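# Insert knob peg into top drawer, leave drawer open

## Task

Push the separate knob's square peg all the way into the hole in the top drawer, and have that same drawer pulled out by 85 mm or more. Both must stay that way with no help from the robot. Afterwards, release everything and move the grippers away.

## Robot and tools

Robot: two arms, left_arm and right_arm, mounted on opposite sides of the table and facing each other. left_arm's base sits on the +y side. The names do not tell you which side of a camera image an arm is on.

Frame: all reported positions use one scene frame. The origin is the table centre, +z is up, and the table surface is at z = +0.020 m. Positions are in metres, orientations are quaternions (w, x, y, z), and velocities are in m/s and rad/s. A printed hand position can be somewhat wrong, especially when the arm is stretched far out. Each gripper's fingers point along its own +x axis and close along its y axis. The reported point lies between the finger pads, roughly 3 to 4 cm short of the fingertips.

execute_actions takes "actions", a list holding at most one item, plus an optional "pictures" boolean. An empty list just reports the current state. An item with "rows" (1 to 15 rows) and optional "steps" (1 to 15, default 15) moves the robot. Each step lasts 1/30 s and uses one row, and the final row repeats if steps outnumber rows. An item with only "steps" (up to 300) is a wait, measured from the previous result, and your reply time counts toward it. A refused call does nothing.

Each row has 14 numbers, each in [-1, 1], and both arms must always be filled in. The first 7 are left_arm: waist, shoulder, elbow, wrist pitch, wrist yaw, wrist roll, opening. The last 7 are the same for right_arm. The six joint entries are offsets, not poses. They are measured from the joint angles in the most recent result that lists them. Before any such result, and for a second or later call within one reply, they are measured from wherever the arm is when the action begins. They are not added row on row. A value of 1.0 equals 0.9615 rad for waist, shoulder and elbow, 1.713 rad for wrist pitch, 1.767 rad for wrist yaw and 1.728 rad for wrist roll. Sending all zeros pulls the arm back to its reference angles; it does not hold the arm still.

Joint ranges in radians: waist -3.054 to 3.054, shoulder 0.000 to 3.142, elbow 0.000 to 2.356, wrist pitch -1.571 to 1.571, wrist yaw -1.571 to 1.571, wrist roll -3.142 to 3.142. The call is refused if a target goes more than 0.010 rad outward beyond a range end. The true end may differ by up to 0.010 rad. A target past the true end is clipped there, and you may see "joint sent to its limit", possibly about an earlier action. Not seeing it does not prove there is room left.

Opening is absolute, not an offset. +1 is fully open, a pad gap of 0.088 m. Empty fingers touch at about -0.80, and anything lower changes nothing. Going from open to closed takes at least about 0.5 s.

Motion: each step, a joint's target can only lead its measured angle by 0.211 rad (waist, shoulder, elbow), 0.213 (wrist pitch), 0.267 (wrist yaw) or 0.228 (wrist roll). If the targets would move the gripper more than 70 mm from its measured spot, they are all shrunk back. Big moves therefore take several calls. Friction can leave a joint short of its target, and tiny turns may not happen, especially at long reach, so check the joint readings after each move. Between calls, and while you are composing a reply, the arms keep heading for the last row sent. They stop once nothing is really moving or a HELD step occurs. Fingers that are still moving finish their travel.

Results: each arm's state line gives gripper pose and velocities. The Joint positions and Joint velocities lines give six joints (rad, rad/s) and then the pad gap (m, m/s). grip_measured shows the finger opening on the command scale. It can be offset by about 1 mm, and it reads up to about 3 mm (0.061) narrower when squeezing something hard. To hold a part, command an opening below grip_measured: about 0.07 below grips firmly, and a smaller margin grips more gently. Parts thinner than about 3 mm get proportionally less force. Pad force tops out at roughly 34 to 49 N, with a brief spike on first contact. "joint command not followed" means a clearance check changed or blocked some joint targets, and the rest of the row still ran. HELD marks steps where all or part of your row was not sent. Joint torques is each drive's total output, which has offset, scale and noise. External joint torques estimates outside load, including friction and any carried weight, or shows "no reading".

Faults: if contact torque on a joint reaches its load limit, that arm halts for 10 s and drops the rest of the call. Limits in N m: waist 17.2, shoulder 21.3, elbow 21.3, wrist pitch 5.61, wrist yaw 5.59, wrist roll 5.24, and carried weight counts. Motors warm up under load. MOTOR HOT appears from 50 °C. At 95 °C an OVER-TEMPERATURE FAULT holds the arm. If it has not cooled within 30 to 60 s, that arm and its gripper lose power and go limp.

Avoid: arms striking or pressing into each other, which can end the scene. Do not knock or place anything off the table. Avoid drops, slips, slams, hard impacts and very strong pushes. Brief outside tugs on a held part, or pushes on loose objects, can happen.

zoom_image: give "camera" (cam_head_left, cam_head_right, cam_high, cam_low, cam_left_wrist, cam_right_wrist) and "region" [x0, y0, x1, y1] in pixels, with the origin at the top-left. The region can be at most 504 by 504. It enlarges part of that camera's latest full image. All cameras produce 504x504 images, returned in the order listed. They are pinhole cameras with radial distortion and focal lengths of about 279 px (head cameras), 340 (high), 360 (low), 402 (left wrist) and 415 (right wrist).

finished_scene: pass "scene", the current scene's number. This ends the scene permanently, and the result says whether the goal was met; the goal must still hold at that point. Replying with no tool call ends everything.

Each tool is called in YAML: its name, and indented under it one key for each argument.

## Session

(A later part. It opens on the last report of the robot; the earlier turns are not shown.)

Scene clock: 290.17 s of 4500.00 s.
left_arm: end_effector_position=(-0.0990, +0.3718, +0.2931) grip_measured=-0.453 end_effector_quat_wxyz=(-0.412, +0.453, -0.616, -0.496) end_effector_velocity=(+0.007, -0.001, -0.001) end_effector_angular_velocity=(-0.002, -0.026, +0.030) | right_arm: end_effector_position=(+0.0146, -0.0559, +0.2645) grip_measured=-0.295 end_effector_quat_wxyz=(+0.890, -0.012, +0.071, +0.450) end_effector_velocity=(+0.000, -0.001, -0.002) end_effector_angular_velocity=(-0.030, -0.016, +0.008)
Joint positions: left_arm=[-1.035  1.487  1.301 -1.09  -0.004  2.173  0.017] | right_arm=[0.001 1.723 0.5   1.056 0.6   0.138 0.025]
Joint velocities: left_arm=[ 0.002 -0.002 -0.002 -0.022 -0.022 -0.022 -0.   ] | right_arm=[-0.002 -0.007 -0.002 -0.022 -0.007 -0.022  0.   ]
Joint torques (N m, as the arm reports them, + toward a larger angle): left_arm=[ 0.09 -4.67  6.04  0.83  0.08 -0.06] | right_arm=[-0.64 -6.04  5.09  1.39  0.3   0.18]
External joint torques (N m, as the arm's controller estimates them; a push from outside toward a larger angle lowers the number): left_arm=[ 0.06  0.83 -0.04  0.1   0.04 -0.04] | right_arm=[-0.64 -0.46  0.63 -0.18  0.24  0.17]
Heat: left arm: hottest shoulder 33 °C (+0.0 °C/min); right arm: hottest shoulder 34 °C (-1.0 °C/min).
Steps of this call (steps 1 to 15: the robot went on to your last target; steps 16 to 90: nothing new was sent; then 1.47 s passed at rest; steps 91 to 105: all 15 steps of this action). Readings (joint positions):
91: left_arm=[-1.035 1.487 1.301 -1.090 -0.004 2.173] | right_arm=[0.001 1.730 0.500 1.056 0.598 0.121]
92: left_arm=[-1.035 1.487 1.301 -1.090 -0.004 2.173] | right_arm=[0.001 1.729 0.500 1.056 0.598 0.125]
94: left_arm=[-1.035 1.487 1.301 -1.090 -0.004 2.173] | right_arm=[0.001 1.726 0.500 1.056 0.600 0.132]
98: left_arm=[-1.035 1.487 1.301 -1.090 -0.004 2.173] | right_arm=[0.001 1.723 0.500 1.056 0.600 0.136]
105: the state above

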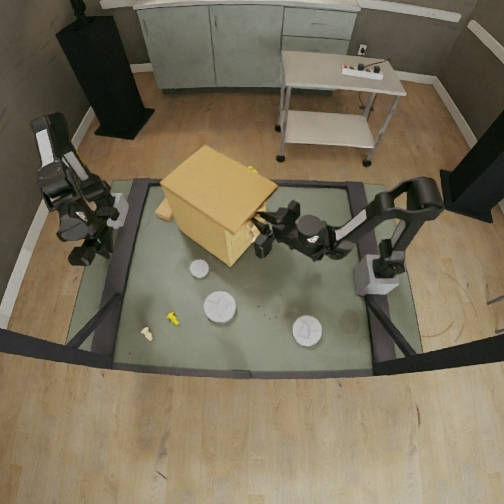

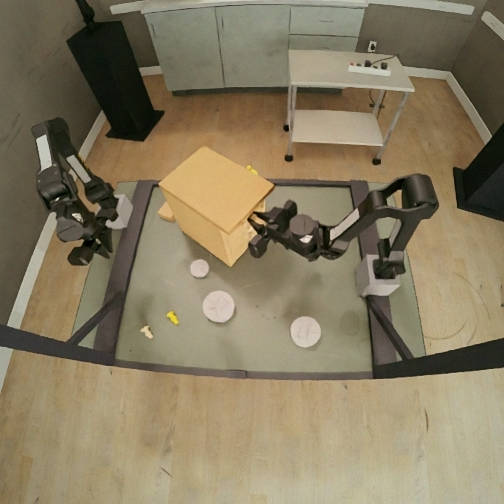

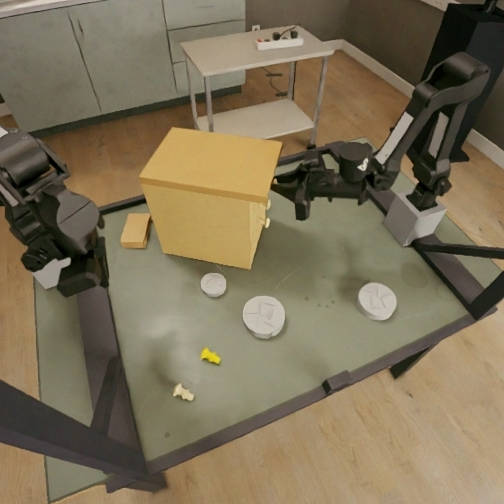

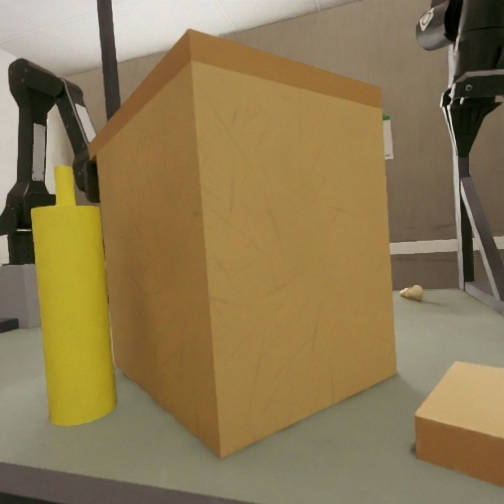

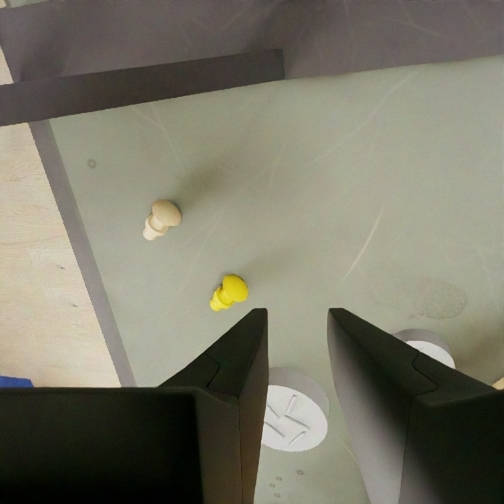

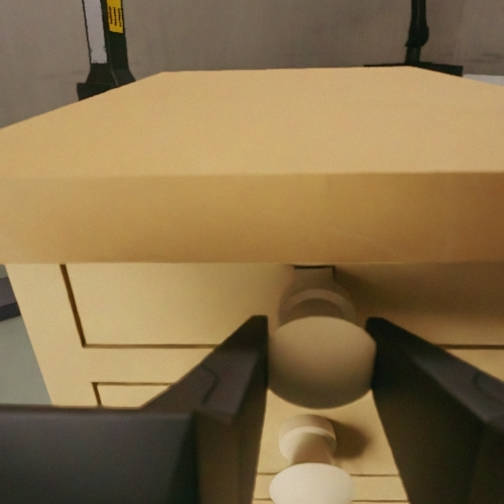

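execute_actions:
  actions:
    - {"rows":[[0,0,0,0,0,0,-0.45,-0.022,0.006,0.036,-0.003,-0.005,0,-0.44]]}

zoom_image:
  camera: "cam_right_wrist"
  region: [240,200,400,360]

Scene clock: 294.07 s of 4500.00 s.
left_arm: end_effector_position=(-0.0990, +0.3718, +0.2931) grip_measured=-0.453 end_effector_quat_wxyz=(-0.412, +0.453, -0.616, -0.496) end_effector_velocity=(+0.002, +0.001, -0.002) end_effector_angular_velocity=(+0.002, -0.013, +0.007) | right_arm: end_effector_position=(+0.0181, -0.0523, +0.2674) grip_measured=-0.295 end_effector_quat_wxyz=(+0.890, -0.009, +0.070, +0.450) end_effector_velocity=(+0.000, +0.000, -0.003) end_effector_angular_velocity=(-0.030, -0.016, +0.008)
Joint positions: left_arm=[-1.035  1.487  1.301 -1.09  -0.004  2.173  0.017] | right_arm=[-0.011  1.726  0.516  1.048  0.59   0.138  0.025]
Joint velocities: left_arm=[-0.002  0.002 -0.002 -0.007 -0.007 -0.007 -0.   ] | right_arm=[-0.002 -0.002  0.002 -0.022 -0.007 -0.022 -0.   ]
Joint torques (N m, as the arm reports them, + toward a larger angle): left_arm=[-0.16 -4.83  6.32  0.79  0.09 -0.01] | right_arm=[-0.88 -4.63  7.3   1.53  0.15  0.02]
External joint torques (N m, as the arm's controller estimates them; a push from outside toward a larger angle lowers the number): left_arm=[-0.19  0.53  0.33  0.07  0.05  0.  ] | right_arm=[-0.91  1.02  2.73 -0.05  0.1   0.01]
Heat: left arm: hottest shoulder 33 °C (+0.0 °C/min); right arm: hottest shoulder 34 °C (-1.0 °C/min).
Steps of this call (steps 1 to 15: the robot went on to your last target; steps 16 to 90: nothing new was sent; then 0.40 s passed at rest; steps 91 to 105: all 15 steps of this action). Readings (joint positions):
91: left_arm=[-1.035 1.487 1.301 -1.090 -0.004 2.173] | right_arm=[0.001 1.723 0.500 1.055 0.600 0.138]
92: left_arm=[-1.035 1.487 1.301 -1.090 -0.004 2.173] | right_arm=[-0.001 1.723 0.502 1.053 0.598 0.138]
94: left_arm=[-1.035 1.487 1.301 -1.090 -0.004 2.173] | right_arm=[-0.007 1.724 0.509 1.051 0.595 0.138]
98: left_arm=[-1.035 1.487 1.301 -1.090 -0.004 2.173] | right_arm=[-0.011 1.725 0.516 1.048 0.590 0.138]
105: the state above

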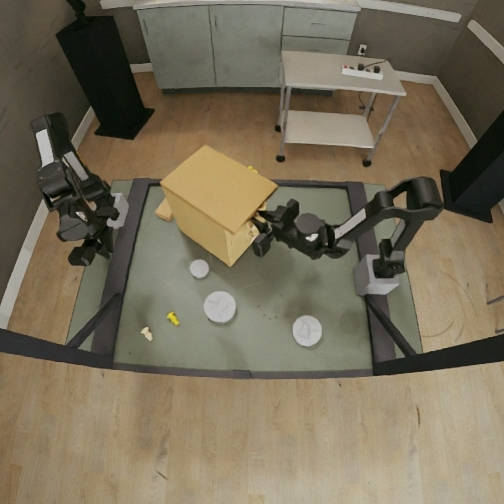

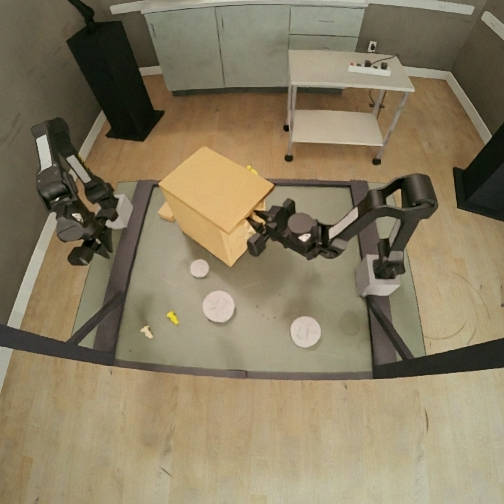

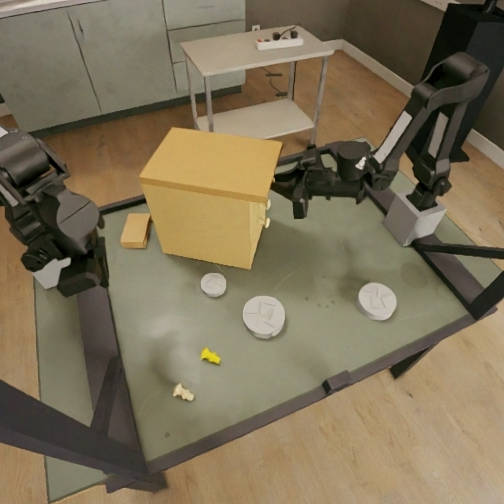

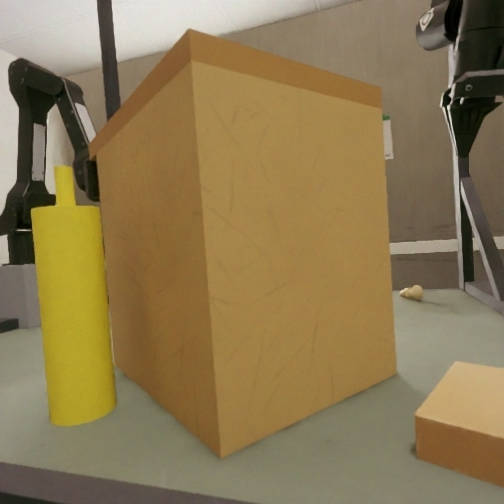

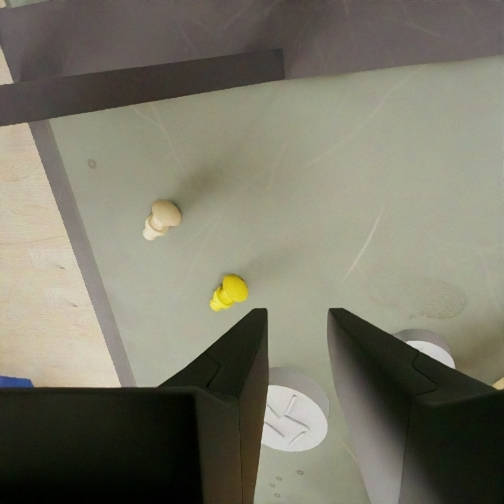

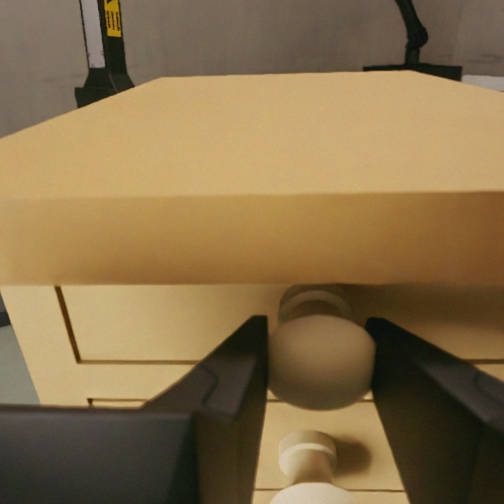

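Region (240, 200, 400, 360) of cam_right_wrist's 504x504 image, scaled by 3.150, with more detail than that image has.

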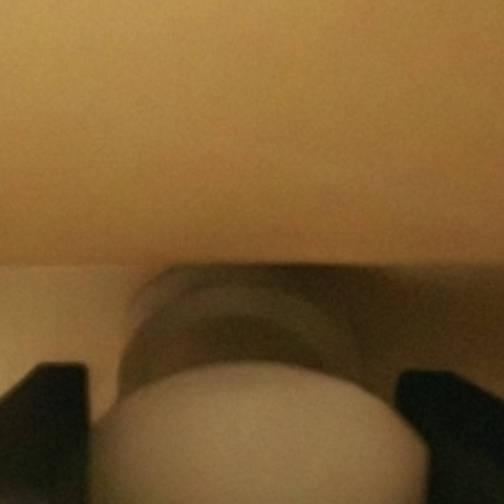

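Entering. Continue.

execute_actions:
  actions:
    - {"rows":[[0,0,0,0,0,0,-0.45,-0.03,0.022,0.05,-0.006,-0.008,0,-0.44]]}
  pictures: false

execute_actions:
  actions:
    - {"rows":[[0,0,0,0,0,0,-0.45,-0.04,0.018,0.062,-0.005,-0.005,0,-0.44]]}

Scene clock: 299.63 s of 4500.00 s.
left_arm: end_effector_position=(-0.0990, +0.3718, +0.2931) grip_measured=-0.453 end_effector_quat_wxyz=(-0.412, +0.453, -0.616, -0.496) end_effector_velocity=(-0.001, -0.001, +0.000) end_effector_angular_velocity=(-0.012, +0.002, -0.007) | right_arm: end_effector_position=(+0.0224, -0.0467, +0.2667) grip_measured=-0.295 end_effector_quat_wxyz=(+0.890, -0.010, +0.073, +0.449) end_effector_velocity=(+0.000, -0.000, -0.001) end_effector_angular_velocity=(-0.012, -0.004, +0.006)
Joint positions: left_arm=[-1.035  1.487  1.301 -1.09  -0.004  2.173  0.017] | right_arm=[-0.026  1.742  0.541  1.036  0.575  0.138  0.025]
Joint velocities: left_arm=[-0.002 -0.002 -0.002  0.007 -0.007  0.007  0.   ] | right_arm=[-0.002 -0.002 -0.002 -0.007 -0.007 -0.007 -0.   ]
Joint torques (N m, as the arm reports them, + toward a larger angle): left_arm=[ 0.24 -4.47  6.03  0.81  0.09 -0.03] | right_arm=[-1.34 -4.55  8.05  1.52  0.12  0.02]
External joint torques (N m, as the arm's controller estimates them; a push from outside toward a larger angle lowers the number): left_arm=[ 0.23  0.96 -0.09  0.05  0.04 -0.01] | right_arm=[-1.34  1.24  3.51 -0.06  0.06  0.01]
Heat: left arm: hottest shoulder 33 °C (+0.0 °C/min); right arm: hottest shoulder 34 °C (-1.0 °C/min).
Steps of this call (steps 1 to 15: the robot went on to your last target; steps 16 to 90: nothing new was sent; then 2.07 s passed at rest; steps 91 to 105: all 15 steps of this action). Readings (joint positions):
91: left_arm=[-1.035 1.487 1.301 -1.090 -0.004 2.173] | right_arm=[-0.012 1.728 0.519 1.046 0.587 0.138]
92: left_arm=[-1.035 1.487 1.301 -1.090 -0.004 2.173] | right_arm=[-0.017 1.733 0.526 1.043 0.583 0.138]
94: left_arm=[-1.035 1.487 1.301 -1.090 -0.004 2.173] | right_arm=[-0.024 1.740 0.538 1.038 0.577 0.138]
98: left_arm=[-1.035 1.487 1.301 -1.090 -0.004 2.173] | right_arm=[-0.025 1.742 0.541 1.036 0.575 0.138]
105: the state above

Scene clock: 300.13 s of 4500.00 s.
left_arm: end_effector_position=(-0.0990, +0.3718, +0.2931) grip_measured=-0.453 end_effector_quat_wxyz=(-0.412, +0.453, -0.616, -0.496) end_effector_velocity=(+0.003, -0.000, +0.001) end_effector_angular_velocity=(-0.003, -0.005, +0.012) | right_arm: end_effector_position=(+0.0238, -0.0445, +0.2665) grip_measured=-0.295 end_effector_quat_wxyz=(+0.890, -0.012, +0.074, +0.450) end_effector_velocity=(-0.002, +0.001, -0.002) end_effector_angular_velocity=(-0.011, -0.002, +0.020)
Joint positions: left_arm=[-1.035  1.487  1.301 -1.09  -0.004  2.173  0.017] | right_arm=[-0.031  1.747  0.551  1.025  0.569  0.138  0.025]
Joint velocities: left_arm=[ 0.002 -0.007 -0.002 -0.007 -0.007 -0.007 -0.   ] | right_arm=[-0.002 -0.002 -0.002 -0.007 -0.022 -0.007  0.   ]
Joint torques (N m, as the arm reports them, + toward a larger angle): left_arm=[-0.08 -4.54  6.04  0.81  0.09 -0.03] | right_arm=[-3.15 -3.77 11.2   1.51 -0.07  0.02]
External joint torques (N m, as the arm's controller estimates them; a push from outside toward a larger angle lowers the number): left_arm=[-0.14  0.95 -0.08  0.06  0.05 -0.02] | right_arm=[-3.16  2.09  6.6  -0.08 -0.12  0.01]
Heat: left arm: hottest shoulder 33 °C (+0.0 °C/min); right arm: hottest shoulder 34 °C (-1.0 °C/min).
Steps of this call (steps 1 to 15: all 15 steps of this action). Readings (joint positions):
1: left_arm=[-1.035 1.487 1.301 -1.090 -0.004 2.173] | right_arm=[-0.027 1.744 0.545 1.033 0.573 0.138]
2: left_arm=[-1.035 1.487 1.301 -1.090 -0.004 2.173] | right_arm=[-0.031 1.746 0.550 1.028 0.571 0.138]
4: left_arm=[-1.035 1.487 1.301 -1.090 -0.004 2.173] | right_arm=[-0.031 1.747 0.551 1.027 0.570 0.138]
8: left_arm=[-1.035 1.487 1.301 -1.090 -0.004 2.173] | right_arm=[-0.031 1.747 0.551 1.025 0.569 0.138]
15: the state above

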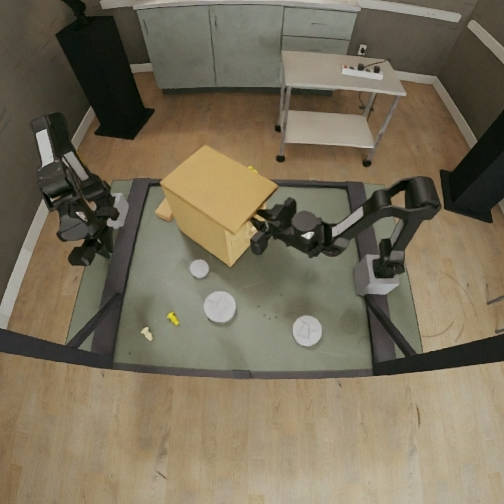

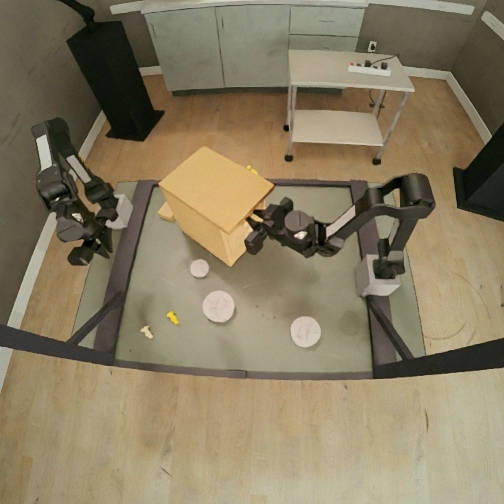

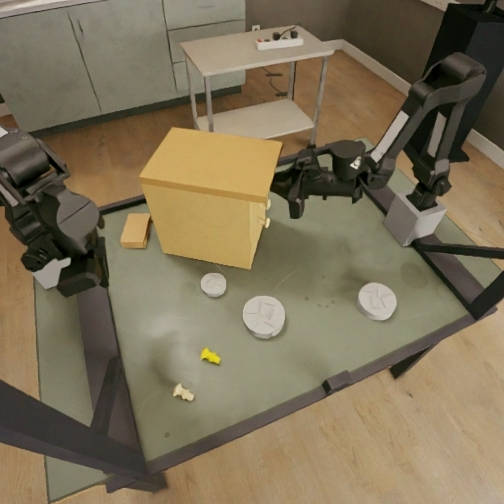

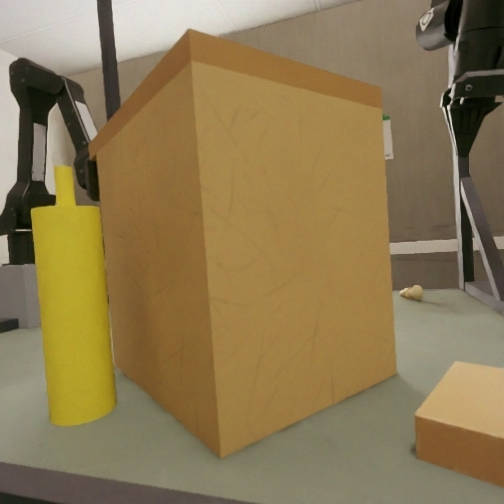

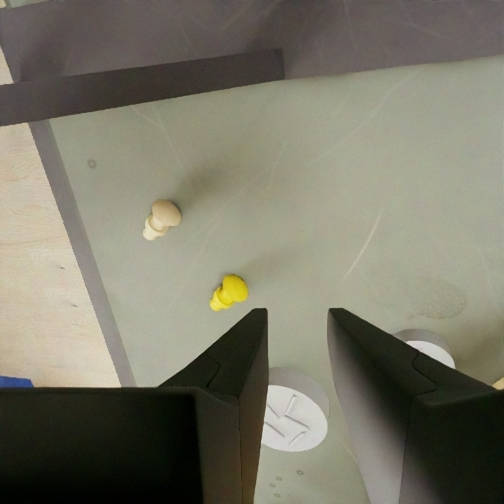

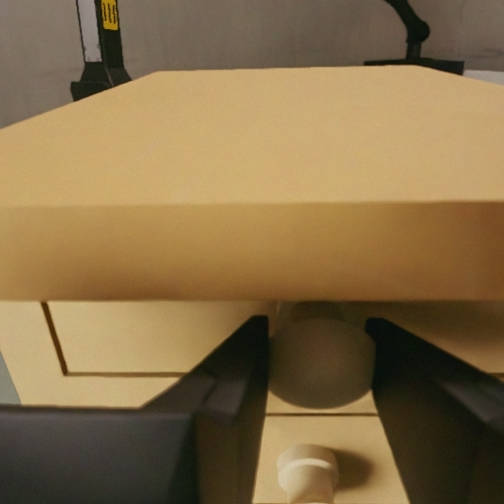

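execute_actions:
  actions:
    - {"rows":[[0,0,0,0,0,0,-0.45,0.008,-0.015,-0.015,0,0.004,0,-0.44],[0,0,0,0,0,0,-0.45,0.016,-0.024,-0.027,0.002,0.008,0,-0.44],[0,0,0,0,0,0,-0.45,0.024,-0.033,-0.039,0.004,0.013,0,-0.44],[0,0,0,0,0,0,-0.45,0.032,-0.042,-0.051,0.005,0.017,0,-0.44],[0,0,0,0,0,0,-0.45,0.04,-0.051,-0.063,0.006,0.021,0,-0.44],[0,0,0,0,0,0,-0.45,0.048,-0.06,-0.075,0.008,0.026,0,-0.44],[0,0,0,0,0,0,-0.45,0.056,-0.069,-0.087,0.009,0.03,0,-0.44],[0,0,0,0,0,0,-0.45,0.064,-0.078,-0.099,0.011,0.035,0,-0.44],[0,0,0,0,0,0,-0.45,0.073,-0.087,-0.11,0.012,0.039,0.008,-0.44]]}
  pictures: false

execute_actions:
  actions:
    - {"rows":[[0,0,0,0,0,0,-0.45,0.012,-0.02,-0.02,0,0.006,0,-0.44],[0,0,0,0,0,0,-0.45,0.023,-0.03,-0.032,0.002,0.012,0,-0.44],[0,0,0,0,0,0,-0.45,0.034,-0.04,-0.044,0.002,0.018,0,-0.44],[0,0,0,0,0,0,-0.45,0.045,-0.05,-0.056,0.003,0.024,0,-0.44],[0,0,0,0,0,0,-0.45,0.056,-0.06,-0.068,0.003,0.03,0,-0.44],[0,0,0,0,0,0,-0.45,0.067,-0.07,-0.08,0.004,0.036,0,-0.44],[0,0,0,0,0,0,-0.45,0.078,-0.08,-0.092,0.005,0.042,0,-0.44],[0,0,0,0,0,0,-0.45,0.087,-0.09,-0.103,0.005,0.047,0.008,-0.44]]}

Scene clock: 328.70 s of 4500.00 s.
left_arm: end_effector_position=(-0.0990, +0.3718, +0.2931) grip_measured=-0.453 end_effector_quat_wxyz=(-0.412, +0.453, -0.616, -0.496) end_effector_velocity=(+0.002, +0.001, -0.001) end_effector_angular_velocity=(-0.001, -0.009, +0.007) | right_arm: end_effector_position=(+0.0064, -0.0678, +0.2645) grip_measured=-0.295 end_effector_quat_wxyz=(+0.890, -0.016, +0.073, +0.449) end_effector_velocity=(-0.004, -0.006, -0.002) end_effector_angular_velocity=(-0.008, +0.004, +0.004)
Joint positions: left_arm=[-1.035  1.487  1.301 -1.09  -0.004  2.173  0.017] | right_arm=[0.033 1.677 0.456 1.041 0.632 0.146 0.025]
Joint velocities: left_arm=[-0.002 -0.002 -0.002 -0.007 -0.007 -0.007  0.   ] | right_arm=[ 0.012 -0.017 -0.022 -0.007  0.007  0.007  0.   ]
Joint torques (N m, as the arm reports them, + toward a larger angle): left_arm=[-0.06 -4.73  6.03  0.85  0.08 -0.05] | right_arm=[ 0.5  -5.71  4.04  1.64  0.27  0.15]
External joint torques (N m, as the arm's controller estimates them; a push from outside toward a larger angle lowers the number): left_arm=[-0.06  0.72 -0.03  0.12  0.03 -0.04] | right_arm=[ 0.46 -0.5  -0.44  0.08  0.2   0.14]
Heat: left arm: hottest shoulder 33 °C (+0.0 °C/min); right arm: hottest elbow 36 °C (+2.0 °C/min).
Steps of this call (steps 1 to 15: the robot went on to your last target; steps 16 to 90: nothing new was sent; then 25.07 s passed at rest; steps 91 to 105: all 15 steps of this action). Readings (joint positions):
91: left_arm=[-1.035 1.487 1.301 -1.090 -0.004 2.173] | right_arm=[-0.029 1.746 0.548 1.025 0.571 0.138]
92: left_arm=[-1.035 1.487 1.301 -1.090 -0.004 2.173] | right_arm=[-0.027 1.744 0.545 1.025 0.574 0.138]
94: left_arm=[-1.035 1.487 1.301 -1.090 -0.004 2.173] | right_arm=[-0.024 1.738 0.538 1.025 0.579 0.138]
98: left_arm=[-1.035 1.487 1.301 -1.090 -0.004 2.173] | right_arm=[0.004 1.707 0.495 1.033 0.607 0.138]
105: the state above

Scene clock: 329.20 s of 4500.00 s.
left_arm: end_effector_position=(-0.0990, +0.3718, +0.2931) grip_measured=-0.453 end_effector_quat_wxyz=(-0.412, +0.453, -0.616, -0.496) end_effector_velocity=(+0.003, -0.001, -0.001) end_effector_angular_velocity=(-0.001, -0.009, +0.012) | right_arm: end_effector_position=(-0.0112, -0.0916, +0.2630) grip_measured=-0.295 end_effector_quat_wxyz=(+0.890, -0.020, +0.071, +0.449) end_effector_velocity=(+0.000, -0.006, -0.001) end_effector_angular_velocity=(-0.020, -0.025, -0.021)
Joint positions: left_arm=[-1.035  1.487  1.301 -1.09  -0.004  2.173  0.017] | right_arm=[0.11  1.603 0.366 1.045 0.709 0.155 0.025]
Joint velocities: left_arm=[ 0.002 -0.002 -0.002 -0.007 -0.007 -0.007  0.   ] | right_arm=[ 0.012 -0.012 -0.012 -0.007  0.037 -0.022 -0.   ]
Joint torques (N m, as the arm reports them, + toward a larger angle): left_arm=[-0.05 -4.58  6.22  0.83  0.09 -0.06] | right_arm=[ 0.48 -5.08  3.97  1.58  0.3   0.15]
External joint torques (N m, as the arm's controller estimates them; a push from outside toward a larger angle lowers the number): left_arm=[-0.07  0.87  0.16  0.11  0.05 -0.04] | right_arm=[ 0.48 -0.45 -0.45  0.03  0.21  0.14]
Heat: left arm: hottest shoulder 33 °C (+0.0 °C/min); right arm: hottest elbow 36 °C (+2.0 °C/min).
Steps of this call (steps 1 to 15: all 15 steps of this action). Readings (joint positions):
1: left_arm=[-1.035 1.487 1.301 -1.090 -0.004 2.173] | right_arm=[0.033 1.676 0.454 1.041 0.633 0.146]
2: left_arm=[-1.035 1.487 1.301 -1.090 -0.004 2.173] | right_arm=[0.036 1.673 0.451 1.041 0.637 0.146]
4: left_arm=[-1.035 1.487 1.301 -1.090 -0.004 2.173] | right_arm=[0.047 1.661 0.436 1.041 0.651 0.146]
8: left_arm=[-1.035 1.487 1.301 -1.090 -0.004 2.173] | right_arm=[0.086 1.625 0.393 1.043 0.688 0.147]
15: the state above

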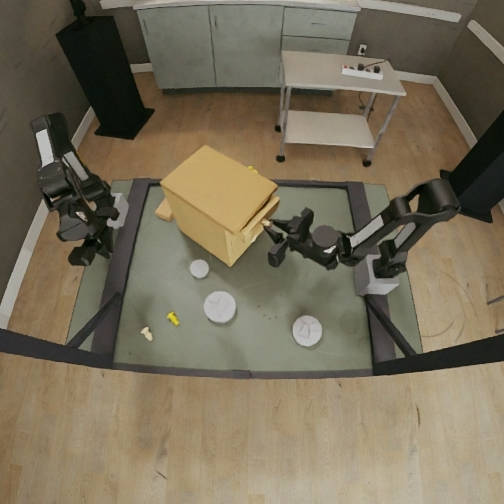

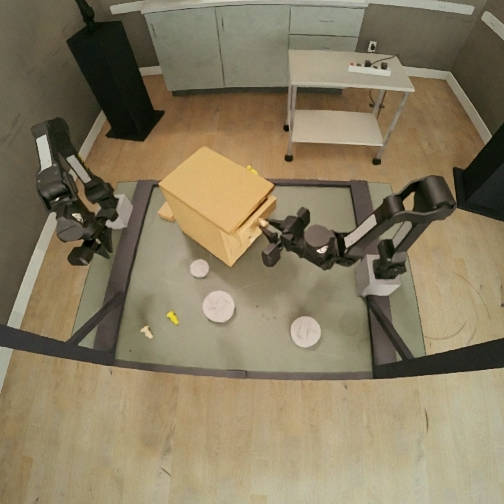

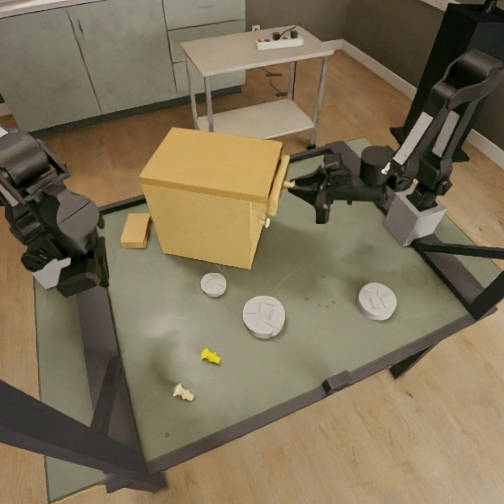

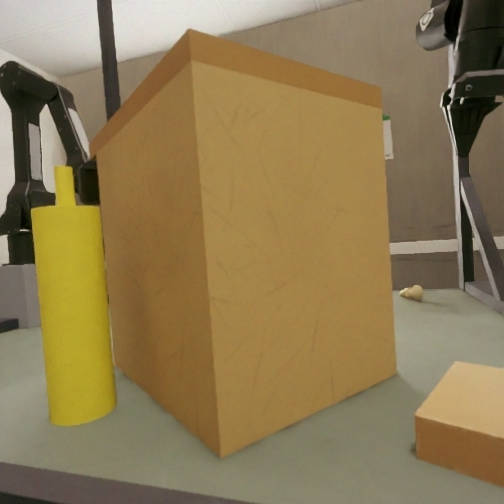

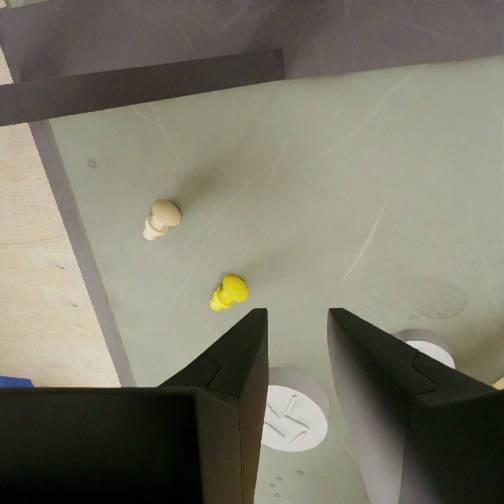

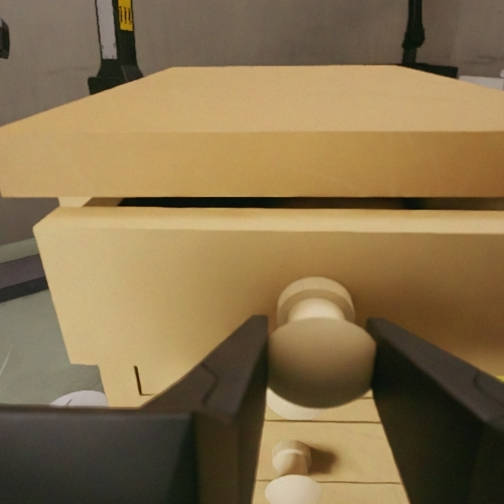

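execute_actions:
  actions:
    - {"rows":[[0,0,0,0,0,0,-0.45,0.012,-0.025,-0.015,0,0.006,0,-0.44],[0,0,0,0,0,0,-0.45,0.024,-0.035,-0.025,0,0.013,0,-0.44],[0,0,0,0,0,0,-0.45,0.036,-0.045,-0.035,0,0.02,0,-0.44],[0,0,0,0,0,0,-0.45,0.048,-0.055,-0.045,0,0.026,0,-0.44],[0,0,0,0,0,0,-0.45,0.06,-0.065,-0.055,0,0.033,0,-0.44],[0,0,0,0,0,0,-0.45,0.072,-0.075,-0.065,0,0.04,0,-0.44],[0,0,0,0,0,0,-0.45,0.084,-0.085,-0.075,0,0.046,0,-0.44],[0,0,0,0,0,0,-0.45,0.096,-0.095,-0.085,0,0.053,0,-0.44],[0,0,0,0,0,0,-0.45,0.11,-0.107,-0.097,0,0.06,0.008,-0.44]]}

Scene clock: 338.17 s of 4500.00 s.
left_arm: end_effector_position=(-0.0990, +0.3718, +0.2931) grip_measured=-0.453 end_effector_quat_wxyz=(-0.412, +0.453, -0.616, -0.496) end_effector_velocity=(+0.004, +0.004, -0.001) end_effector_angular_velocity=(+0.015, -0.017, -0.012) | right_arm: end_effector_position=(-0.0297, -0.1175, +0.2633) grip_measured=-0.295 end_effector_quat_wxyz=(+0.890, -0.022, +0.065, +0.450) end_effector_velocity=(-0.003, -0.007, -0.001) end_effector_angular_velocity=(-0.002, +0.000, -0.001)
Joint positions: left_arm=[-1.035  1.487  1.301 -1.09  -0.004  2.173  0.017] | right_arm=[0.209 1.517 0.277 1.043 0.807 0.164 0.025]
Joint velocities: left_arm=[-0.002 -0.002 -0.002 -0.022  0.007  0.007  0.   ] | right_arm=[ 0.022 -0.022 -0.022 -0.007  0.022  0.007 -0.   ]
Joint torques (N m, as the arm reports them, + toward a larger angle): left_arm=[ 0.   -4.5   6.1   0.76  0.1   0.01] | right_arm=[ 0.42 -4.83  4.63  1.42  0.36  0.14]
External joint torques (N m, as the arm's controller estimates them; a push from outside toward a larger angle lowers the number): left_arm=[ 0.01  0.99 -0.02  0.01  0.04  0.02] | right_arm=[ 0.41 -0.91  0.29 -0.07  0.27  0.13]
Heat: left arm: hottest shoulder 33 °C (+0.0 °C/min); right arm: hottest elbow 35 °C (+1.0 °C/min).
Steps of this call (steps 1 to 15: the robot went on to your last target; steps 16 to 90: nothing new was sent; then 5.47 s passed at rest; steps 91 to 105: all 15 steps of this action). Readings (joint positions):
91: left_arm=[-1.035 1.487 1.301 -1.090 -0.004 2.173] | right_arm=[0.111 1.601 0.365 1.045 0.712 0.156]
92: left_arm=[-1.035 1.487 1.301 -1.090 -0.004 2.173] | right_arm=[0.113 1.597 0.362 1.045 0.715 0.156]
94: left_arm=[-1.035 1.487 1.301 -1.090 -0.004 2.173] | right_arm=[0.126 1.584 0.349 1.045 0.730 0.156]
98: left_arm=[-1.035 1.487 1.301 -1.090 -0.004 2.173] | right_arm=[0.168 1.550 0.312 1.044 0.770 0.156]
105: the state above

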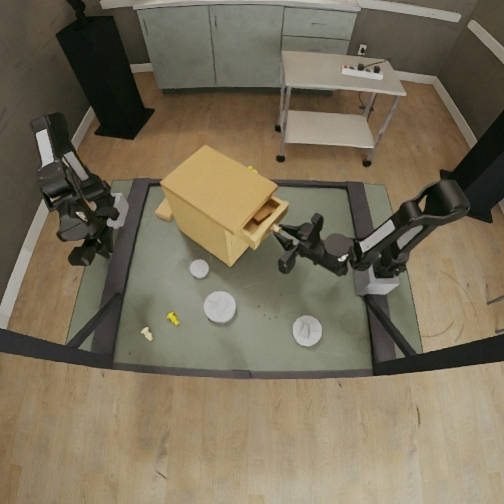

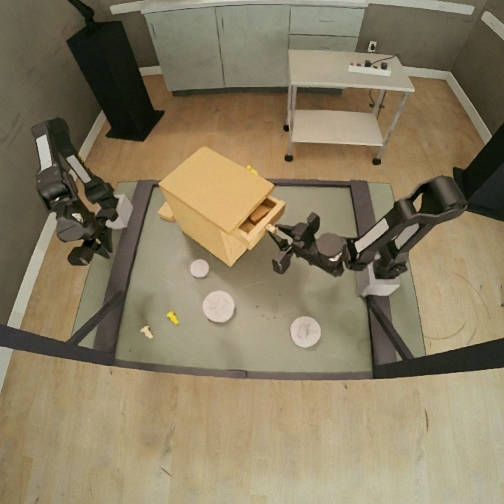

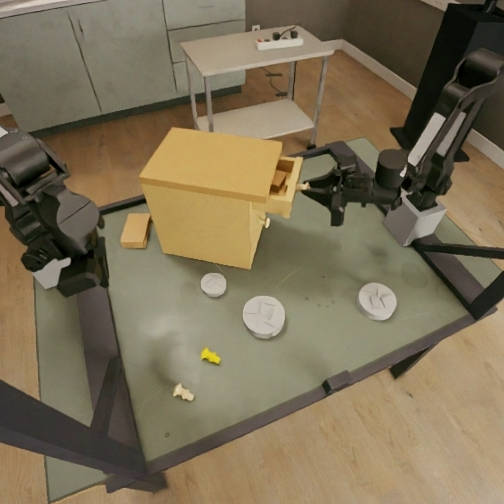

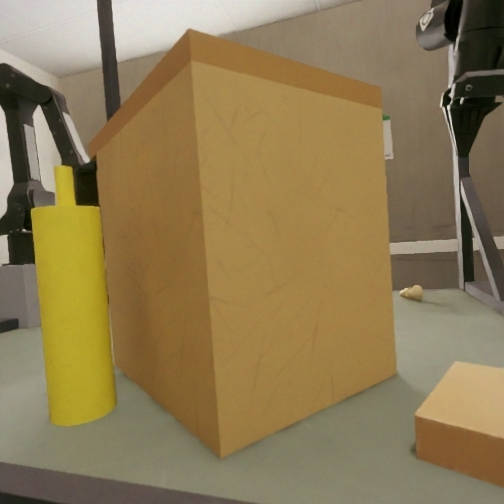

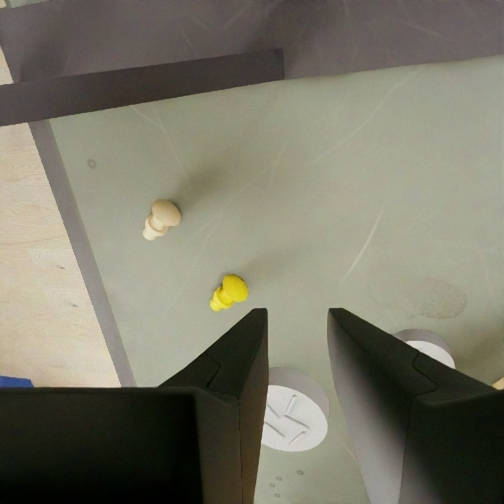

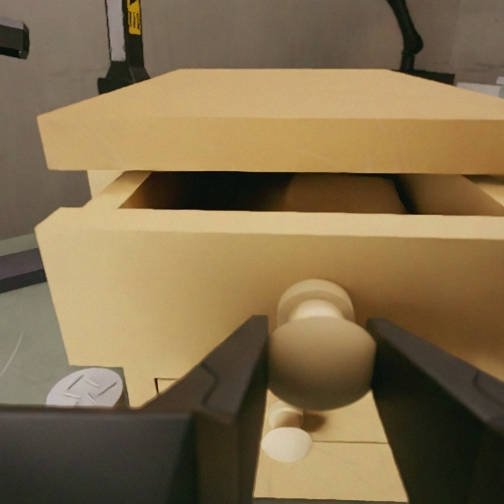

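execute_actions:
  actions:
    - {"rows":[[0,0,0,0,0,0,-0.45,0.02,-0.025,-0.02,0,0.01,0,-0.44]]}
  pictures: false

execute_actions:
  actions:
    - {"rows":[[0,0,0,0,0,0,-0.45,0,0,0,0,0,0,0.4]],"steps":12}
  pictures: false

execute_actions:
  actions:
    - {"rows":[[0,0,0,0,0,0,-0.45,0.03,-0.05,-0.02,-0.01,0.015,0,0.4],[0,0,0,0,0,0,-0.45,0.06,-0.1,-0.04,-0.02,0.03,0,0.4],[0,0,0,0,0,0,-0.45,0.1,-0.15,-0.06,-0.03,0.05,0,0.4],[0,0,0,0,0,0,-0.45,0.12,-0.2,-0.08,-0.05,0.065,0,0.4]]}
  pictures: false

execute_actions:
  actions:
    - {"rows":[[0,0,0,0,0,0,-0.45,0,-0.5,0,-0.28,0,0,0.4]]}
  pictures: false

execute_actions:
  actions:
    - {"steps":15}

zoom_image:
  camera: "cam_high"
  region: [260,150,340,230]

Scene clock: 354.47 s of 4500.00 s.
left_arm: end_effector_position=(-0.0990, +0.3718, +0.2931) grip_measured=-0.453 end_effector_quat_wxyz=(-0.412, +0.453, -0.616, -0.496) end_effector_velocity=(+0.006, +0.002, -0.004) end_effector_angular_velocity=(-0.001, -0.037, +0.006) | right_arm: end_effector_position=(-0.0319, -0.1215, +0.2624) grip_measured=-0.295 end_effector_quat_wxyz=(+0.890, -0.023, +0.065, +0.450) end_effector_velocity=(+0.002, -0.003, -0.002) end_effector_angular_velocity=(-0.020, -0.013, -0.018)
Joint positions: left_arm=[-1.035  1.487  1.301 -1.09  -0.004  2.173  0.017] | right_arm=[0.223 1.506 0.263 1.043 0.82  0.165 0.025]
Joint velocities: left_arm=[-0.007  0.002 -0.007 -0.022 -0.022 -0.007 -0.   ] | right_arm=[ 0.002 -0.007 -0.002 -0.022  0.022 -0.007  0.   ]
Joint torques (N m, as the arm reports them, + toward a larger angle): left_arm=[ 0.04 -4.54  6.11  0.85  0.11 -0.07] | right_arm=[ 0.51 -4.47  4.27  1.29  0.33 -0.01]
External joint torques (N m, as the arm's controller estimates them; a push from outside toward a larger angle lowers the number): left_arm=[ 0.04  0.8   0.12  0.13  0.07 -0.06] | right_arm=[ 0.51 -0.63  0.   -0.19  0.23 -0.02]
Heat: left arm: hottest shoulder 33 °C (+0.0 °C/min); right arm: hottest shoulder 33 °C (-1.0 °C/min).
Steps of this call (steps 1 to 15: the robot went on to your last target; steps 16 to 90: nothing new was sent; then 12.80 s passed at rest; steps 91 to 105: all 15 steps of this action). Readings (joint positions):
91: left_arm=[-1.035 1.487 1.301 -1.090 -0.004 2.173] | right_arm=[0.212 1.515 0.274 1.043 0.811 0.165]
92: left_arm=[-1.035 1.487 1.301 -1.090 -0.004 2.173] | right_arm=[0.215 1.512 0.271 1.043 0.814 0.165]
94: left_arm=[-1.035 1.487 1.301 -1.090 -0.004 2.173] | right_arm=[0.220 1.508 0.265 1.043 0.817 0.165]
98: left_arm=[-1.035 1.487 1.301 -1.090 -0.004 2.173] | right_arm=[0.222 1.506 0.263 1.043 0.819 0.165]
105: the state above

Scene clock: 354.87 s of 4500.00 s.
left_arm: end_effector_position=(-0.0990, +0.3718, +0.2931) grip_measured=-0.453 end_effector_quat_wxyz=(-0.412, +0.453, -0.616, -0.496) end_effector_velocity=(+0.002, +0.001, -0.001) end_effector_angular_velocity=(-0.001, -0.009, +0.007) | right_arm: end_effector_position=(-0.0319, -0.1215, +0.2624) grip_measured=+0.385 end_effector_quat_wxyz=(+0.890, -0.023, +0.065, +0.450) end_effector_velocity=(-0.000, +0.000, +0.001) end_effector_angular_velocity=(+0.003, -0.003, +0.006)
Joint positions: left_arm=[-1.035  1.487  1.301 -1.09  -0.004  2.173  0.017] | right_arm=[0.223 1.506 0.263 1.043 0.82  0.165 0.058]
Joint velocities: left_arm=[-0.002 -0.002 -0.002 -0.007 -0.007 -0.007  0.   ] | right_arm=[-0.002 -0.002 -0.002  0.007 -0.007 -0.007  0.007]
Joint torques (N m, as the arm reports them, + toward a larger angle): left_arm=[ 0.   -4.54  6.11  0.81  0.09 -0.02] | right_arm=[ 0.01 -3.22  4.91  1.27  0.13  0.02]
External joint torques (N m, as the arm's controller estimates them; a push from outside toward a larger angle lowers the number): left_arm=[0.   0.91 0.04 0.08 0.05 0.  ] | right_arm=[ 0.03  0.58  0.63 -0.21  0.02  0.01]
Heat: left arm: hottest shoulder 33 °C (+0.0 °C/min); right arm: hottest shoulder 33 °C (-1.0 °C/min).
Steps of this call (steps 1 to 12: all 12 steps of this action). Readings (joint positions):
1: left_arm=[-1.035 1.487 1.301 -1.090 -0.004 2.173] | right_arm=[0.223 1.506 0.263 1.043 0.820 0.165]
2: left_arm=[-1.035 1.487 1.301 -1.090 -0.004 2.173] | right_arm=[0.223 1.506 0.263 1.043 0.820 0.165]
4: left_arm=[-1.035 1.487 1.301 -1.090 -0.004 2.173] | right_arm=[0.223 1.506 0.263 1.043 0.820 0.165]
8: left_arm=[-1.035 1.487 1.301 -1.090 -0.004 2.173] | right_arm=[0.223 1.506 0.263 1.043 0.820 0.165]
12: the state above

Scene clock: 355.37 s of 4500.00 s.
left_arm: end_effector_position=(-0.0990, +0.3718, +0.2931) grip_measured=-0.453 end_effector_quat_wxyz=(-0.412, +0.453, -0.616, -0.496) end_effector_velocity=(-0.002, +0.001, +0.003) end_effector_angular_velocity=(-0.001, +0.019, +0.002) | right_arm: end_effector_position=(-0.0466, -0.1496, +0.2785) grip_measured=+0.397 end_effector_quat_wxyz=(+0.890, -0.011, +0.051, +0.452) end_effector_velocity=(+0.001, -0.002, +0.003) end_effector_angular_velocity=(+0.003, -0.005, -0.004)
Joint positions: left_arm=[-1.035  1.487  1.301 -1.09  -0.004  2.173  0.017] | right_arm=[0.334 1.323 0.192 0.96  0.931 0.165 0.058]
Joint velocities: left_arm=[-0.002 -0.007  0.002  0.007  0.007 -0.007 -0.   ] | right_arm=[ 0.002 -0.017 -0.002 -0.007  0.007 -0.007 -0.   ]
Joint torques (N m, as the arm reports them, + toward a larger angle): left_arm=[-0.04 -4.73  6.1   0.8   0.09 -0.04] | right_arm=[ 0.29 -3.21  4.66  1.09  0.24  0.02]
External joint torques (N m, as the arm's controller estimates them; a push from outside toward a larger angle lowers the number): left_arm=[ 0.    0.78 -0.04  0.05  0.04 -0.02] | right_arm=[ 0.3  -0.29 -0.04 -0.34  0.14  0.01]
Heat: left arm: hottest shoulder 33 °C (+0.0 °C/min); right arm: hottest shoulder 33 °C (-1.0 °C/min).
Steps of this call (steps 1 to 15: all 15 steps of this action). Readings (joint positions):
1: left_arm=[-1.035 1.487 1.301 -1.090 -0.004 2.173] | right_arm=[0.225 1.502 0.262 1.040 0.823 0.165]
2: left_arm=[-1.035 1.487 1.301 -1.090 -0.004 2.173] | right_arm=[0.234 1.488 0.257 1.030 0.834 0.165]
4: left_arm=[-1.035 1.487 1.301 -1.090 -0.004 2.173] | right_arm=[0.276 1.427 0.231 1.005 0.874 0.165]
8: left_arm=[-1.035 1.487 1.301 -1.090 -0.004 2.173] | right_arm=[0.326 1.336 0.200 0.972 0.918 0.165]
15: the state above

Scene clock: 355.87 s of 4500.00 s.
left_arm: end_effector_position=(-0.0990, +0.3718, +0.2931) grip_measured=-0.453 end_effector_quat_wxyz=(-0.412, +0.453, -0.616, -0.496) end_effector_velocity=(+0.003, -0.001, -0.001) end_effector_angular_velocity=(-0.013, -0.016, +0.011) | right_arm: end_effector_position=(-0.0353, -0.1856, +0.3132) grip_measured=+0.397 end_effector_quat_wxyz=(+0.890, -0.013, +0.052, +0.453) end_effector_velocity=(+0.002, -0.005, +0.004) end_effector_angular_velocity=(-0.006, -0.014, +0.007)
Joint positions: left_arm=[-1.035  1.487  1.301 -1.09  -0.004  2.173  0.017] | right_arm=[0.334 0.852 0.189 0.488 0.93  0.165 0.058]
Joint velocities: left_arm=[-0.002 -0.002 -0.002 -0.007 -0.022 -0.007  0.   ] | right_arm=[-0.002 -0.061 -0.002 -0.051 -0.007 -0.022 -0.   ]
Joint torques (N m, as the arm reports them, + toward a larger angle): left_arm=[-0.03 -4.65  6.18  0.77  0.1  -0.03] | right_arm=[-0.03 -1.48  7.46  1.06  0.13  0.02]
External joint torques (N m, as the arm's controller estimates them; a push from outside toward a larger angle lowers the number): left_arm=[-0.04  0.8   0.13  0.04  0.06 -0.02] | right_arm=[-0.02 -0.13  1.34 -0.37  0.04  0.01]
Heat: left arm: hottest shoulder 33 °C (+0.0 °C/min); right arm: hottest shoulder 33 °C (-1.0 °C/min).
Steps of this call (steps 1 to 15: all 15 steps of this action). Readings (joint positions):
1: left_arm=[-1.035 1.487 1.301 -1.090 -0.004 2.173] | right_arm=[0.334 1.295 0.192 0.914 0.929 0.165]
2: left_arm=[-1.035 1.487 1.301 -1.090 -0.004 2.173] | right_arm=[0.334 1.244 0.191 0.844 0.928 0.165]
4: left_arm=[-1.035 1.487 1.301 -1.090 -0.004 2.173] | right_arm=[0.334 1.126 0.188 0.733 0.930 0.165]
8: left_arm=[-1.035 1.487 1.301 -1.090 -0.004 2.173] | right_arm=[0.334 0.918 0.189 0.549 0.930 0.165]
15: the state above

Scene clock: 356.37 s of 4500.00 s.
left_arm: end_effector_position=(-0.0990, +0.3718, +0.2931) grip_measured=-0.453 end_effector_quat_wxyz=(-0.412, +0.453, -0.616, -0.496) end_effector_velocity=(+0.002, +0.001, -0.001) end_effector_angular_velocity=(+0.003, -0.007, +0.021) | right_arm: end_effector_position=(-0.0352, -0.1860, +0.3132) grip_measured=+0.397 end_effector_quat_wxyz=(+0.890, -0.014, +0.052, +0.453) end_effector_velocity=(-0.002, +0.001, -0.004) end_effector_angular_velocity=(-0.026, -0.018, +0.022)
Joint positions: left_arm=[-1.035  1.487  1.301 -1.09  -0.004  2.173  0.017] | right_arm=[0.334 0.848 0.189 0.482 0.93  0.165 0.058]
Joint velocities: left_arm=[-0.002 -0.002 -0.002 -0.007 -0.007 -0.022 -0.   ] | right_arm=[-0.002 -0.002 -0.007 -0.007 -0.022 -0.022 -0.   ]
Joint torques (N m, as the arm reports them, + toward a larger angle): left_arm=[-0.04 -4.54  6.15  0.82  0.09 -0.06] | right_arm=[-0.03 -1.5   7.45  1.09  0.13  0.02]
External joint torques (N m, as the arm's controller estimates them; a push from outside toward a larger angle lowers the number): left_arm=[-0.05  0.93  0.05  0.07  0.05 -0.05] | right_arm=[-0.04 -0.15  1.34 -0.34  0.04  0.01]
Heat: left arm: hottest shoulder 33 °C (+0.0 °C/min); right arm: hottest shoulder 33 °C (-1.0 °C/min).
Steps of this call (steps 1 to 15: the robot went on to your last target). Readings (joint positions):
1: left_arm=[-1.035 1.487 1.301 -1.090 -0.004 2.173] | right_arm=[0.334 0.851 0.189 0.486 0.930 0.165]
2: left_arm=[-1.035 1.487 1.301 -1.090 -0.004 2.173] | right_arm=[0.334 0.850 0.189 0.484 0.930 0.165]
4: left_arm=[-1.035 1.487 1.301 -1.090 -0.004 2.173] | right_arm=[0.334 0.849 0.189 0.483 0.930 0.165]
8: left_arm=[-1.035 1.487 1.301 -1.090 -0.004 2.173] | right_arm=[0.334 0.848 0.189 0.482 0.930 0.165]
15: the state above
All arms were judged still, so your last target was given up. Only a new action makes them travel on or press farther. Fingers that are still opening or closing keep moving.

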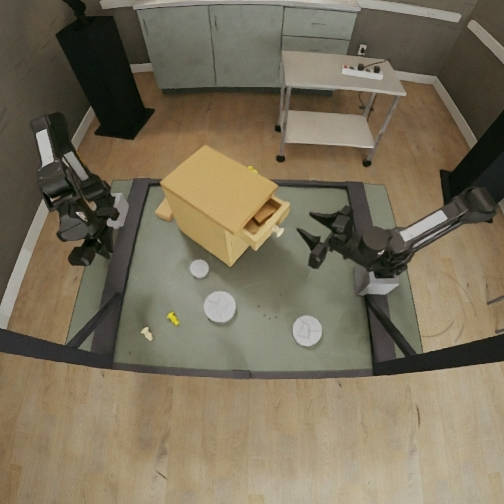

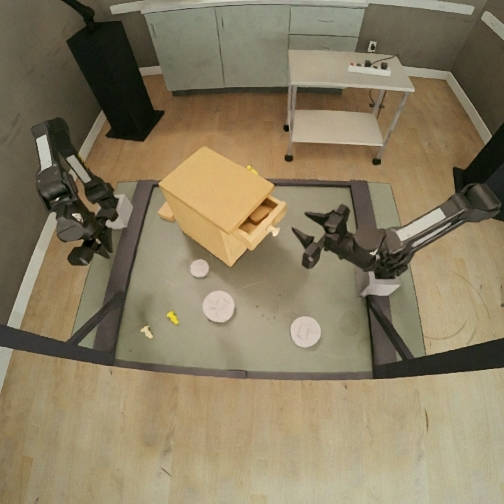

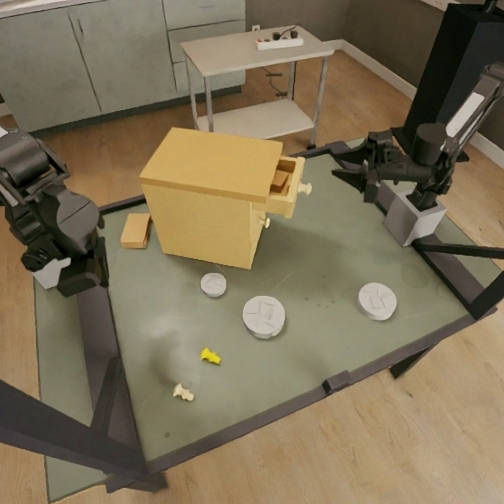

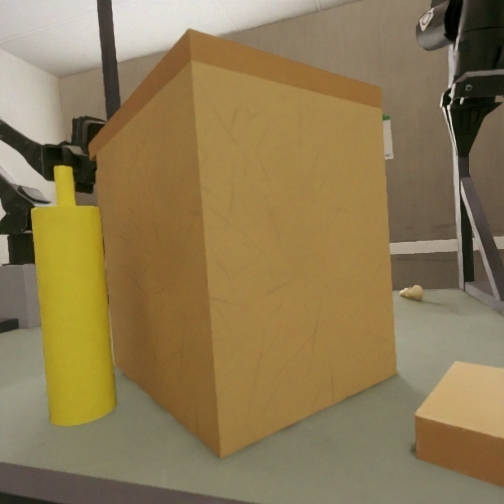

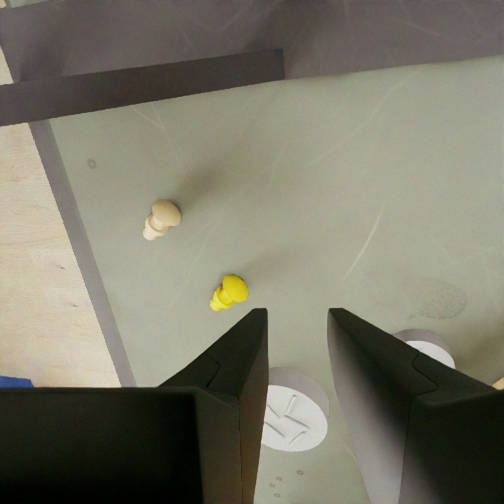

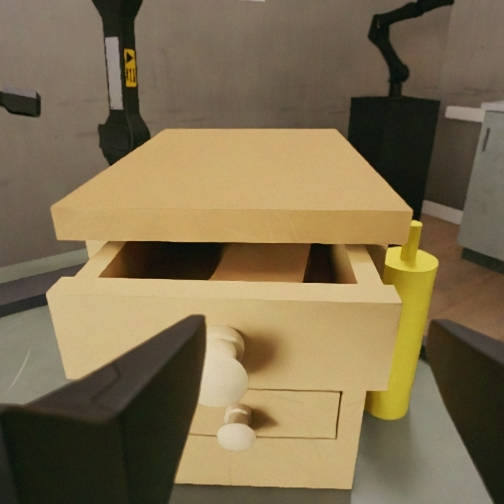

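Region (260, 150, 340, 230) of cam_high's 504x504 image, scaled by 6.300, with more detail than that image has.

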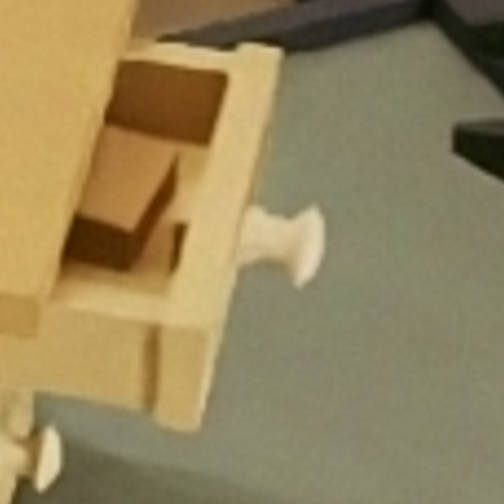

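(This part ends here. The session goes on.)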